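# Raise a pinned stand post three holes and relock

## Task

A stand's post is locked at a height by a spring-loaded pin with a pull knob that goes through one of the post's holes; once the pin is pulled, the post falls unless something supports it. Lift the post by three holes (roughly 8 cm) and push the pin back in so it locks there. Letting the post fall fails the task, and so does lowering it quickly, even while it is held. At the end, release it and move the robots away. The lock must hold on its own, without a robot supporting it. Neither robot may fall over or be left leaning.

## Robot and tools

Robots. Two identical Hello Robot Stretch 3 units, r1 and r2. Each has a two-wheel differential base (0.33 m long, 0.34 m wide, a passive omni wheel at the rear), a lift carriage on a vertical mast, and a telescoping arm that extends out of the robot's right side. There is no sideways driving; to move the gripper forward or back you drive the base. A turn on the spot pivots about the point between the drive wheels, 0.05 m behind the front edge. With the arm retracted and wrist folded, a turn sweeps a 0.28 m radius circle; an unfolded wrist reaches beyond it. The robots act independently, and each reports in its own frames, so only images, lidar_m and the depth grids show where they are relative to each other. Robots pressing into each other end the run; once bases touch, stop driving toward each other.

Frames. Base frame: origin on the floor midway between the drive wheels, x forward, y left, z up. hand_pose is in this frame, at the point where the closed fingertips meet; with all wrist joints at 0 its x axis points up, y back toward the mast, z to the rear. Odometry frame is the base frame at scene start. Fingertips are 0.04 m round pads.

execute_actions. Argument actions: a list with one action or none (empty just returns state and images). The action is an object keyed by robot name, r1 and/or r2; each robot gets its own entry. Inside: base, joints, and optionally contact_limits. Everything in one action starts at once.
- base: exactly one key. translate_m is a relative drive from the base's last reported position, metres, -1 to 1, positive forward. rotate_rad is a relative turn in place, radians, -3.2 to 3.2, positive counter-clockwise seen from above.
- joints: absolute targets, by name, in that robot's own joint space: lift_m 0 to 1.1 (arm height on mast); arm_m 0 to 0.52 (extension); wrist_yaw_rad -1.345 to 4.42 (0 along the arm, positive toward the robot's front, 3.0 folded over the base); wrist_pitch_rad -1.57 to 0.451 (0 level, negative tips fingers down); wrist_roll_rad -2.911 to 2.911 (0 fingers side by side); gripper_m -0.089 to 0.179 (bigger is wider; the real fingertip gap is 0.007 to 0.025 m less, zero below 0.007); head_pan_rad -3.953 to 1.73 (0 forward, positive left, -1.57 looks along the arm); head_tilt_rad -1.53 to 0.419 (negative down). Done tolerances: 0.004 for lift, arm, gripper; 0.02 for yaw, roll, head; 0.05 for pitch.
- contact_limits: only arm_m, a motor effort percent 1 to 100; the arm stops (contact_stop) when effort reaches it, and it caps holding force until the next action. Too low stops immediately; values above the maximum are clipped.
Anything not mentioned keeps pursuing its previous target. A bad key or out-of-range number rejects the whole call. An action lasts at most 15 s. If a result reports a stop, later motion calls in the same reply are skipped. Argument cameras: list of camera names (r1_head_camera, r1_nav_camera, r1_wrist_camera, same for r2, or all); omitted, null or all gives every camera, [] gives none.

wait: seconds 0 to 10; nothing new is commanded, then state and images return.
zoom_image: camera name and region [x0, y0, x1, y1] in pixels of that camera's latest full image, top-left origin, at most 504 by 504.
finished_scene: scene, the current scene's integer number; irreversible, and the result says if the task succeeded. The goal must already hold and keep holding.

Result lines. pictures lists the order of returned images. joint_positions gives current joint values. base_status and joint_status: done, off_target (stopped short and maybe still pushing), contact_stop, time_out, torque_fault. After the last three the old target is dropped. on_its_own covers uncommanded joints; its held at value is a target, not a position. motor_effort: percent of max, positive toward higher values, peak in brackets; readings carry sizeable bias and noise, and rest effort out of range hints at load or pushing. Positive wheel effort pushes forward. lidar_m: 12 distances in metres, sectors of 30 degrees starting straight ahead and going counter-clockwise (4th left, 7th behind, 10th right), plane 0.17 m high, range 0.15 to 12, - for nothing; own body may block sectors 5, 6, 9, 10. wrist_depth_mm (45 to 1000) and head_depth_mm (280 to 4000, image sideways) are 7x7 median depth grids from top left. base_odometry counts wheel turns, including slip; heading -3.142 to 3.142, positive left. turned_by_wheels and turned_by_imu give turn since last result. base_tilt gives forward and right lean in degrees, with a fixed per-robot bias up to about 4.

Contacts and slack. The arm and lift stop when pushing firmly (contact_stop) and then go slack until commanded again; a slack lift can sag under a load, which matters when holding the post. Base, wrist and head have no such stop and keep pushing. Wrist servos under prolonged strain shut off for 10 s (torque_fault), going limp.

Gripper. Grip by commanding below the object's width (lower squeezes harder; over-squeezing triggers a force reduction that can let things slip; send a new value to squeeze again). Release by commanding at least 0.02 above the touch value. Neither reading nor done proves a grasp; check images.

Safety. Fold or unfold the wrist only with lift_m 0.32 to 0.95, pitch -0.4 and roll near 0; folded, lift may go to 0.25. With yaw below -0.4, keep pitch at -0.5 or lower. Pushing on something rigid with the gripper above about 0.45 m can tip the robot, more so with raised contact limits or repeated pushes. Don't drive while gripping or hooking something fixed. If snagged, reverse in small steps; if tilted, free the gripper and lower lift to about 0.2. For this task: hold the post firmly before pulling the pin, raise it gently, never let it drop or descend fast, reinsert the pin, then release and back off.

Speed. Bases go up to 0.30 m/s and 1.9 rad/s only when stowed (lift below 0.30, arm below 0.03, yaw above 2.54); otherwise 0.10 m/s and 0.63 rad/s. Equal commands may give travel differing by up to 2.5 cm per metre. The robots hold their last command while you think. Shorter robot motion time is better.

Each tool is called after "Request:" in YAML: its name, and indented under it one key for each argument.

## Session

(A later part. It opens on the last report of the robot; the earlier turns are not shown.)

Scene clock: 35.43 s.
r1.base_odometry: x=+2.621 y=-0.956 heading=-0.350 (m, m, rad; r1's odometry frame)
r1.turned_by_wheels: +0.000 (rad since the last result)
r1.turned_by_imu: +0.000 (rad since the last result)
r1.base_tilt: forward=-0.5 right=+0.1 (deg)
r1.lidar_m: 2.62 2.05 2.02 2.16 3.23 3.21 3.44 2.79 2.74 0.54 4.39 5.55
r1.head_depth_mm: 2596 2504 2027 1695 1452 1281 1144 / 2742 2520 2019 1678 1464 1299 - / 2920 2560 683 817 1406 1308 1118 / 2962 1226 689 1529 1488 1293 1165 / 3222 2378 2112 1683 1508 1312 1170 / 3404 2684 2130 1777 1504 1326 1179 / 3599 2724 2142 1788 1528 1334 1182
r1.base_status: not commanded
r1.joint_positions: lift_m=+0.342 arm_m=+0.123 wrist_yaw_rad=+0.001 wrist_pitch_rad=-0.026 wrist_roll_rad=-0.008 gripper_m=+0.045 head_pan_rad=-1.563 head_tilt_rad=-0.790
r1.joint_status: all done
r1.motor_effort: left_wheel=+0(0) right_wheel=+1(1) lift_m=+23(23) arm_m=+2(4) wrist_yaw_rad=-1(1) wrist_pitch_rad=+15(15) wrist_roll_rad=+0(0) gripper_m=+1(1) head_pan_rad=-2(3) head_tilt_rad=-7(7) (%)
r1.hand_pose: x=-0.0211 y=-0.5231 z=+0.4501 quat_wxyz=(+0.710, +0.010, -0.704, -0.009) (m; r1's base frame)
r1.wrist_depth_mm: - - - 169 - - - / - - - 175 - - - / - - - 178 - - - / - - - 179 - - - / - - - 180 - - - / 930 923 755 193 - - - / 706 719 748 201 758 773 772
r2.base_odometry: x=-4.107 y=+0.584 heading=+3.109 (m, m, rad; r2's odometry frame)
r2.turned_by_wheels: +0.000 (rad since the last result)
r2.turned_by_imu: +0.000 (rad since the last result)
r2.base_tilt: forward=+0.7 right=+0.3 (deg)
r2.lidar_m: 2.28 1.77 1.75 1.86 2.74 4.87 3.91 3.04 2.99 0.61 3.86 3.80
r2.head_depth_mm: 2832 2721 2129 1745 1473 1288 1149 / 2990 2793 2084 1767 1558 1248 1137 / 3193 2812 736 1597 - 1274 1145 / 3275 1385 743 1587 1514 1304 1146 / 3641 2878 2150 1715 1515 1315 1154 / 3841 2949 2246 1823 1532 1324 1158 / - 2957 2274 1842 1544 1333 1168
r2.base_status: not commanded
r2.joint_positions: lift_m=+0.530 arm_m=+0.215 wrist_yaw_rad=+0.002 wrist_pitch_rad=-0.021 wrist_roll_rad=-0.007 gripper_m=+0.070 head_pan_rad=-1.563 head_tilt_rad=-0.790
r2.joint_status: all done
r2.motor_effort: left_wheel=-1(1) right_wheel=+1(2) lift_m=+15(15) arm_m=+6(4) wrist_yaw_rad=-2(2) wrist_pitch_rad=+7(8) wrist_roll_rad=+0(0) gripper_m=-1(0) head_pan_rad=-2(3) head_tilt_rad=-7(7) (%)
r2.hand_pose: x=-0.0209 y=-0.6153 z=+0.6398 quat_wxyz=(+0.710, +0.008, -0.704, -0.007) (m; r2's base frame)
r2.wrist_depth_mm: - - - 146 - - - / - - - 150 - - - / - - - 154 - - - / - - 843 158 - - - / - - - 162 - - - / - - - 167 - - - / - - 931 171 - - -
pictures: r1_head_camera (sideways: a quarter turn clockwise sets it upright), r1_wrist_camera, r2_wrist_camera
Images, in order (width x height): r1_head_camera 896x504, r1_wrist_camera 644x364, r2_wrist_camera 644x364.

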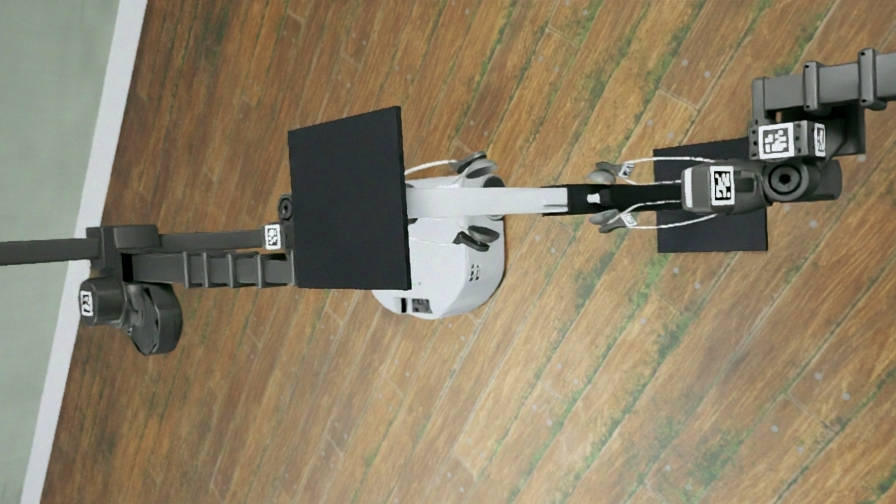

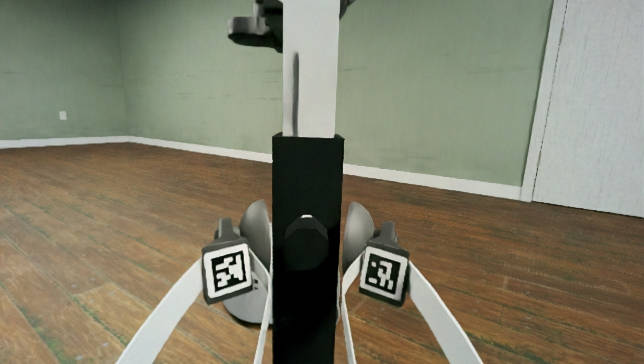

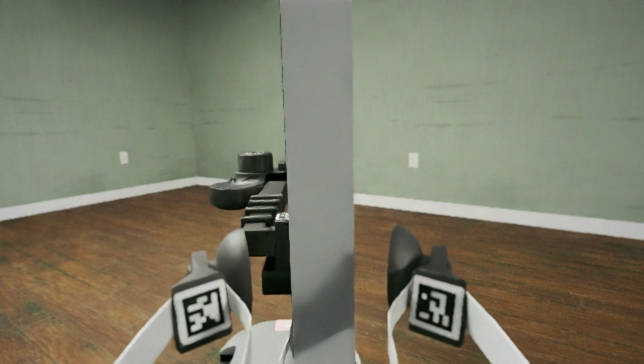

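Request:
execute_actions:
  actions:
    - {"r1":{"joints":{"arm_m":0.119,"gripper_m":0.03}},"r2":{"joints":{"arm_m":0.222,"gripper_m":-0.03}}}
  cameras: []

Request:
execute_actions:
  actions:
    - {"r1":{"joints":{"gripper_m":-0.089}},"r2":{"joints":{"lift_m":0.545}}}
  cameras: []

Request:
execute_actions:
  actions:
    - {"r1":{"joints":{"arm_m":0.110}}}
  cameras: []

Request:
execute_actions:
  actions:
    - {"r2":{"joints":{"lift_m":0.562}}}
  cameras: ["r1_head_camera"]

Scene clock: 37.30 s.
r1.base_odometry: x=+2.621 y=-0.956 heading=-0.350 (m, m, rad; r1's odometry frame)
r1.turned_by_wheels: +0.000 (rad since the last result)
r1.turned_by_imu: +0.000 (rad since the last result)
r1.base_tilt: forward=-0.4 right=+0.1 (deg)
r1.lidar_m: 2.62 2.06 2.02 2.16 3.22 3.20 3.45 2.79 2.74 0.54 4.38 5.61
r1.head_depth_mm: 2606 2472 2026 1682 1451 1285 1149 / 2775 2517 2040 1672 1471 1301 - / 2940 2546 682 819 1420 1304 1126 / 3010 1223 687 1525 1494 1295 1162 / 3258 2388 2091 1671 1497 1312 1166 / 3395 2673 2125 1780 1517 1330 1175 / 3576 2687 2147 1790 1527 1337 1187
r1.base_status: not commanded
r1.joint_positions: lift_m=+0.342 arm_m=+0.119 wrist_yaw_rad=+0.001 wrist_pitch_rad=-0.026 wrist_roll_rad=-0.008 gripper_m=+0.030 head_pan_rad=-1.563 head_tilt_rad=-0.790
r1.joint_status: all done
r1.motor_effort: left_wheel=+0(1) right_wheel=+1(1) lift_m=+23(23) arm_m=-5(5) wrist_yaw_rad=-1(1) wrist_pitch_rad=+15(15) wrist_roll_rad=+0(0) gripper_m=+0(66) head_pan_rad=-2(3) head_tilt_rad=-7(7) (%)
r1.hand_pose: x=-0.0211 y=-0.5199 z=+0.4501 quat_wxyz=(+0.710, +0.010, -0.704, -0.009) (m; r1's base frame)
r1.wrist_depth_mm: - - - 172 - - - / - - - 178 - - - / - - - 182 - - - / - - - 182 - - - / - - - 150 - - - / 919 945 778 196 - 997 - / 723 724 755 204 764 752 767
r2.base_odometry: x=-4.107 y=+0.584 heading=+3.109 (m, m, rad; r2's odometry frame)
r2.turned_by_wheels: +0.000 (rad since the last result)
r2.turned_by_imu: -0.001 (rad since the last result)
r2.base_tilt: forward=+0.3 right=+0.3 (deg)
r2.lidar_m: 2.28 1.78 1.75 1.86 2.73 4.87 3.91 3.03 2.98 0.61 3.86 3.80
r2.head_depth_mm: 2812 2722 2118 1751 1473 1290 1146 / 2991 2752 2080 1756 1557 1244 1134 / 3217 2828 736 1689 - 1274 1141 / 3304 1390 746 1575 1515 1304 1149 / 3607 2921 2151 1718 1530 1312 1157 / 3892 2949 2235 1823 1529 1320 1165 / - 3007 2275 1847 1547 1332 1168
r2.base_status: not commanded
r2.joint_positions: lift_m=+0.530 arm_m=+0.222 wrist_yaw_rad=+0.000 wrist_pitch_rad=-0.021 wrist_roll_rad=-0.007 gripper_m=-0.029 head_pan_rad=-1.563 head_tilt_rad=-0.790
r2.joint_status: all done
r2.motor_effort: left_wheel=-2(2) right_wheel=+2(1) lift_m=+15(15) arm_m=+4(6) wrist_yaw_rad=+1(2) wrist_pitch_rad=+8(8) wrist_roll_rad=+0(0) gripper_m=-27(98) head_pan_rad=-2(3) head_tilt_rad=-7(7) (%)
r2.hand_pose: x=-0.0215 y=-0.6225 z=+0.6398 quat_wxyz=(+0.710, +0.008, -0.704, -0.008) (m; r2's base frame)
r2.wrist_depth_mm: - - - 139 - - - / - - - 143 - - - / - - - 146 - - - / - - 829 151 - - - / - - - 154 - - - / - - - 158 - - - / - - 854 164 - - -
pictures: none
No camera images: the call's "cameras" was empty. Leave "cameras" out to get every camera's image.

Scene clock: 38.97 s.
r1.base_odometry: x=+2.621 y=-0.956 heading=-0.350 (m, m, rad; r1's odometry frame)
r1.turned_by_wheels: +0.000 (rad since the last result)
r1.turned_by_imu: +0.000 (rad since the last result)
r1.base_tilt: forward=-0.3 right=+0.1 (deg)
r1.lidar_m: 2.63 2.05 2.02 2.17 3.24 3.20 3.45 2.79 2.73 0.54 4.36 5.61
r1.head_depth_mm: 2604 2480 2028 1704 1455 1283 1145 / 2734 2529 2022 1675 1472 1300 - / 3007 2561 680 817 1441 1286 1119 / 2901 1185 690 1527 1495 1298 1158 / 3179 2452 2091 1665 1506 1320 1169 / 3415 2675 2141 1766 1515 1326 1182 / 3635 2699 2176 1796 1523 1330 1190
r1.base_status: not commanded
r1.joint_positions: lift_m=+0.342 arm_m=+0.119 wrist_yaw_rad=+0.002 wrist_pitch_rad=-0.026 wrist_roll_rad=-0.008 gripper_m=-0.086 head_pan_rad=-1.563 head_tilt_rad=-0.790
r1.joint_status: all done
r1.motor_effort: left_wheel=+1(0) right_wheel=+0(0) lift_m=+23(22) arm_m=-4(4) wrist_yaw_rad=-2(3) wrist_pitch_rad=+15(15) wrist_roll_rad=+0(0) gripper_m=-67(100) head_pan_rad=-2(3) head_tilt_rad=-7(7) (%)
r1.hand_pose: x=-0.0210 y=-0.5199 z=+0.4501 quat_wxyz=(+0.710, +0.010, -0.704, -0.009) (m; r1's base frame)
r1.wrist_depth_mm: - - - 172 - - - / - - - 178 - - - / - - - 181 - - - / - - - 181 - - - / - - - 149 - - - / 921 942 861 196 - 983 - / 708 720 748 207 744 772 787
r2.base_odometry: x=-4.107 y=+0.584 heading=+3.109 (m, m, rad; r2's odometry frame)
r2.turned_by_wheels: +0.000 (rad since the last result)
r2.turned_by_imu: +0.000 (rad since the last result)
r2.base_tilt: forward=+0.7 right=+0.4 (deg)
r2.lidar_m: 2.28 1.78 1.75 1.87 2.74 4.86 3.91 3.04 2.98 0.61 3.87 3.80
r2.head_depth_mm: 2815 2737 2141 1747 1485 1280 1146 / 2987 2779 2080 1751 1555 1267 1128 / 3192 2814 737 1683 - 1276 1142 / 3355 1380 742 1592 1513 1304 1146 / 3623 2887 2165 1722 1528 1313 1155 / 3863 2935 2235 1825 1535 1322 1161 / - 3000 2264 1848 1539 1335 1170
r2.base_status: not commanded
r2.joint_positions: lift_m=+0.544 arm_m=+0.222 wrist_yaw_rad=+0.000 wrist_pitch_rad=-0.069 wrist_roll_rad=-0.007 gripper_m=-0.022 head_pan_rad=-1.563 head_tilt_rad=-0.790
r2.joint_status: all done
r2.on_its_own: gripper_m is held at -0.023, not at your -0.030, by its stall guard, which is not easing now
r2.motor_effort: left_wheel=-2(2) right_wheel=+2(3) lift_m=+36(36) arm_m=-1(4) wrist_yaw_rad=-1(0) wrist_pitch_rad=+25(26) wrist_roll_rad=+0(0) gripper_m=-22(26) head_pan_rad=-4(3) head_tilt_rad=-7(7) (%)
r2.hand_pose: x=-0.0215 y=-0.6210 z=+0.6413 quat_wxyz=(+0.709, +0.025, -0.704, -0.025) (m; r2's base frame)
r2.wrist_depth_mm: - - - 136 - - - / - - - 141 - - - / - - - 145 - - - / - - 794 150 - - - / - - - 155 - - - / - - - 160 - - - / - - 809 167 - - -
pictures: none
No camera images: the call's "cameras" was empty. Leave "cameras" out to get every camera's image.

Scene clock: 39.93 s.
r1.base_odometry: x=+2.621 y=-0.956 heading=-0.350 (m, m, rad; r1's odometry frame)
r1.turned_by_wheels: +0.000 (rad since the last result)
r1.turned_by_imu: +0.000 (rad since the last result)
r1.base_tilt: forward=-0.5 right=+0.1 (deg)
r1.lidar_m: 2.62 2.05 2.02 2.17 3.22 3.20 3.43 2.78 2.74 0.54 4.39 5.60
r1.head_depth_mm: 2616 2495 1995 1685 1460 1273 1138 / 2761 2553 2031 1668 1467 1293 - / 2944 2557 681 819 1416 1275 1121 / 2919 1179 689 1525 1496 1292 1159 / 3230 2456 2118 1673 1499 1315 1169 / 3436 2685 2136 1764 1516 1323 1177 / 3638 2682 2149 1778 1526 1327 1187
r1.base_status: not commanded
r1.joint_positions: lift_m=+0.342 arm_m=+0.111 wrist_yaw_rad=+0.002 wrist_pitch_rad=-0.025 wrist_roll_rad=-0.008 gripper_m=-0.082 head_pan_rad=-1.563 head_tilt_rad=-0.790
r1.joint_status: all done
r1.on_its_own: gripper_m is held at -0.085, not at your -0.089, by its stall guard, which is still easing
r1.motor_effort: left_wheel=+2(2) right_wheel=-1(3) lift_m=+24(24) arm_m=-7(16) wrist_yaw_rad=-3(3) wrist_pitch_rad=+15(15) wrist_roll_rad=+0(0) gripper_m=-47(56) head_pan_rad=-2(2) head_tilt_rad=-7(7) (%)
r1.hand_pose: x=-0.0208 y=-0.5113 z=+0.4502 quat_wxyz=(+0.710, +0.010, -0.704, -0.008) (m; r1's base frame)
r1.wrist_depth_mm: - - - 181 - - - / - - - 187 - - - / - - - 190 - - - / - - - 190 - - - / - - - 160 - - - / 928 951 845 205 - - - / 730 723 732 450 754 745 777
r2.base_odometry: x=-4.107 y=+0.584 heading=+3.109 (m, m, rad; r2's odometry frame)
r2.turned_by_wheels: +0.000 (rad since the last result)
r2.turned_by_imu: +0.000 (rad since the last result)
r2.base_tilt: forward=+0.5 right=+0.3 (deg)
r2.lidar_m: 2.28 1.77 1.74 1.87 2.74 4.87 3.90 3.05 2.98 0.61 3.87 3.80
r2.head_depth_mm: 2814 2752 2126 1746 1488 1281 1144 / 2988 2761 2076 1762 1559 1269 1130 / 3218 2799 735 1682 - 1276 1144 / 3345 1388 742 1585 1505 1306 1148 / 3685 2908 2142 1723 1515 1311 1157 / 3865 2949 2234 1818 1534 1321 1159 / - 2997 2276 1829 1550 1327 1168
r2.base_status: not commanded
r2.joint_positions: lift_m=+0.544 arm_m=+0.222 wrist_yaw_rad=+0.000 wrist_pitch_rad=-0.069 wrist_roll_rad=-0.007 gripper_m=-0.022 head_pan_rad=-1.563 head_tilt_rad=-0.790
r2.joint_status: not commanded
r2.on_its_own: gripper_m is held at -0.023, not at your -0.030, by its stall guard, which is not easing now
r2.motor_effort: left_wheel=-2(2) right_wheel=+2(3) lift_m=+36(36) arm_m=+0(0) wrist_yaw_rad=+0(0) wrist_pitch_rad=+25(25) wrist_roll_rad=+0(0) gripper_m=-24(22) head_pan_rad=-2(3) head_tilt_rad=-7(7) (%)
r2.hand_pose: x=-0.0215 y=-0.6210 z=+0.6413 quat_wxyz=(+0.709, +0.025, -0.704, -0.025) (m; r2's base frame)
r2.wrist_depth_mm: - - - 136 - - - / - - - 140 - - - / - - - 145 - - - / - - 796 150 - - - / - - - 155 - - - / - - - 160 - - - / - - 811 167 - - -
pictures: none
No camera images: the call's "cameras" was empty. Leave "cameras" out to get every camera's image.

Scene clock: 40.80 s.
r1.base_odometry: x=+2.621 y=-0.956 heading=-0.350 (m, m, rad; r1's odometry frame)
r1.turned_by_wheels: +0.000 (rad since the last result)
r1.turned_by_imu: +0.000 (rad since the last result)
r1.base_tilt: forward=-0.4 right=+0.1 (deg)
r1.lidar_m: 2.62 2.06 2.02 2.16 3.20 3.21 3.45 2.79 2.73 0.54 4.38 5.60
r1.head_depth_mm: 2588 2502 2015 1695 1458 1278 1146 / 2748 2508 2033 1669 1473 1282 - / 2937 2579 678 818 1414 1272 1120 / 2899 1141 685 1531 1488 1295 1156 / 3163 2457 2098 1679 1503 1315 1164 / 3409 2651 2137 1775 1507 1322 1176 / 3611 2694 2160 1788 1524 1332 1183
r1.base_status: not commanded
r1.joint_positions: lift_m=+0.342 arm_m=+0.111 wrist_yaw_rad=+0.002 wrist_pitch_rad=-0.025 wrist_roll_rad=-0.008 gripper_m=-0.078 head_pan_rad=-1.563 head_tilt_rad=-0.790
r1.joint_status: not commanded
r1.on_its_own: gripper_m is held at -0.080, not at your -0.089, by its stall guard, which is still easing
r1.motor_effort: left_wheel=+1(1) right_wheel=-1(0) lift_m=+23(23) arm_m=-7(7) wrist_yaw_rad=-2(3) wrist_pitch_rad=+15(15) wrist_roll_rad=+0(0) gripper_m=-45(47) head_pan_rad=-2(3) head_tilt_rad=-7(7) (%)
r1.hand_pose: x=-0.0208 y=-0.5113 z=+0.4502 quat_wxyz=(+0.710, +0.010, -0.704, -0.008) (m; r1's base frame)
r1.wrist_depth_mm: - - - 181 - - - / - - - 186 - - - / - - - 191 - - - / - - - 191 - - - / - - - 160 - - - / 930 959 871 206 - - - / 700 716 741 450 762 768 776
r2.base_odometry: x=-4.107 y=+0.584 heading=+3.109 (m, m, rad; r2's odometry frame)
r2.turned_by_wheels: +0.000 (rad since the last result)
r2.turned_by_imu: +0.000 (rad since the last result)
r2.base_tilt: forward=+0.5 right=+0.3 (deg)
r2.lidar_m: 2.29 1.78 1.74 1.86 2.75 4.85 3.91 3.03 2.98 0.61 3.88 3.79
r2.head_depth_mm: 2797 2755 2134 1743 1482 1292 1145 / 2994 2765 2088 1767 1564 1260 1137 / 3229 2845 731 1726 - 1272 1142 / 3327 1387 760 1591 1513 1307 1150 / 3642 2874 2140 1717 1521 1314 1155 / 3868 2923 2258 1821 1535 1321 1163 / - 2998 2286 1833 1547 1327 1165
r2.base_status: not commanded
r2.joint_positions: lift_m=+0.561 arm_m=+0.222 wrist_yaw_rad=+0.000 wrist_pitch_rad=-0.120 wrist_roll_rad=-0.007 gripper_m=-0.022 head_pan_rad=-1.563 head_tilt_rad=-0.790
r2.joint_status: all done
r2.on_its_own: gripper_m is held at -0.023, not at your -0.030, by its stall guard, which is not easing now; wrist_pitch_rad is at rest, and its effort (+44) is outside its rest range (-20 to +32)
r2.motor_effort: left_wheel=-2(2) right_wheel=+2(3) lift_m=+39(40) arm_m=+0(1) wrist_yaw_rad=-2(1) wrist_pitch_rad=+44(45) wrist_roll_rad=+0(0) gripper_m=-22(25) head_pan_rad=-3(3) head_tilt_rad=-7(7) (%)
r2.hand_pose: x=-0.0215 y=-0.6186 z=+0.6453 quat_wxyz=(+0.709, +0.043, -0.703, -0.042) (m; r2's base frame)
r2.wrist_depth_mm: - - - 134 - - - / - - - 138 - - - / - - - 144 - - - / - - 748 150 - - - / - - - 156 - - - / - - - 164 - - - / - - 770 173 977 - -
pictures: r1_head_camera (sideways: a quarter turn clockwise sets it upright)
Images, in order (width x height): r1_head_camera 896x504.

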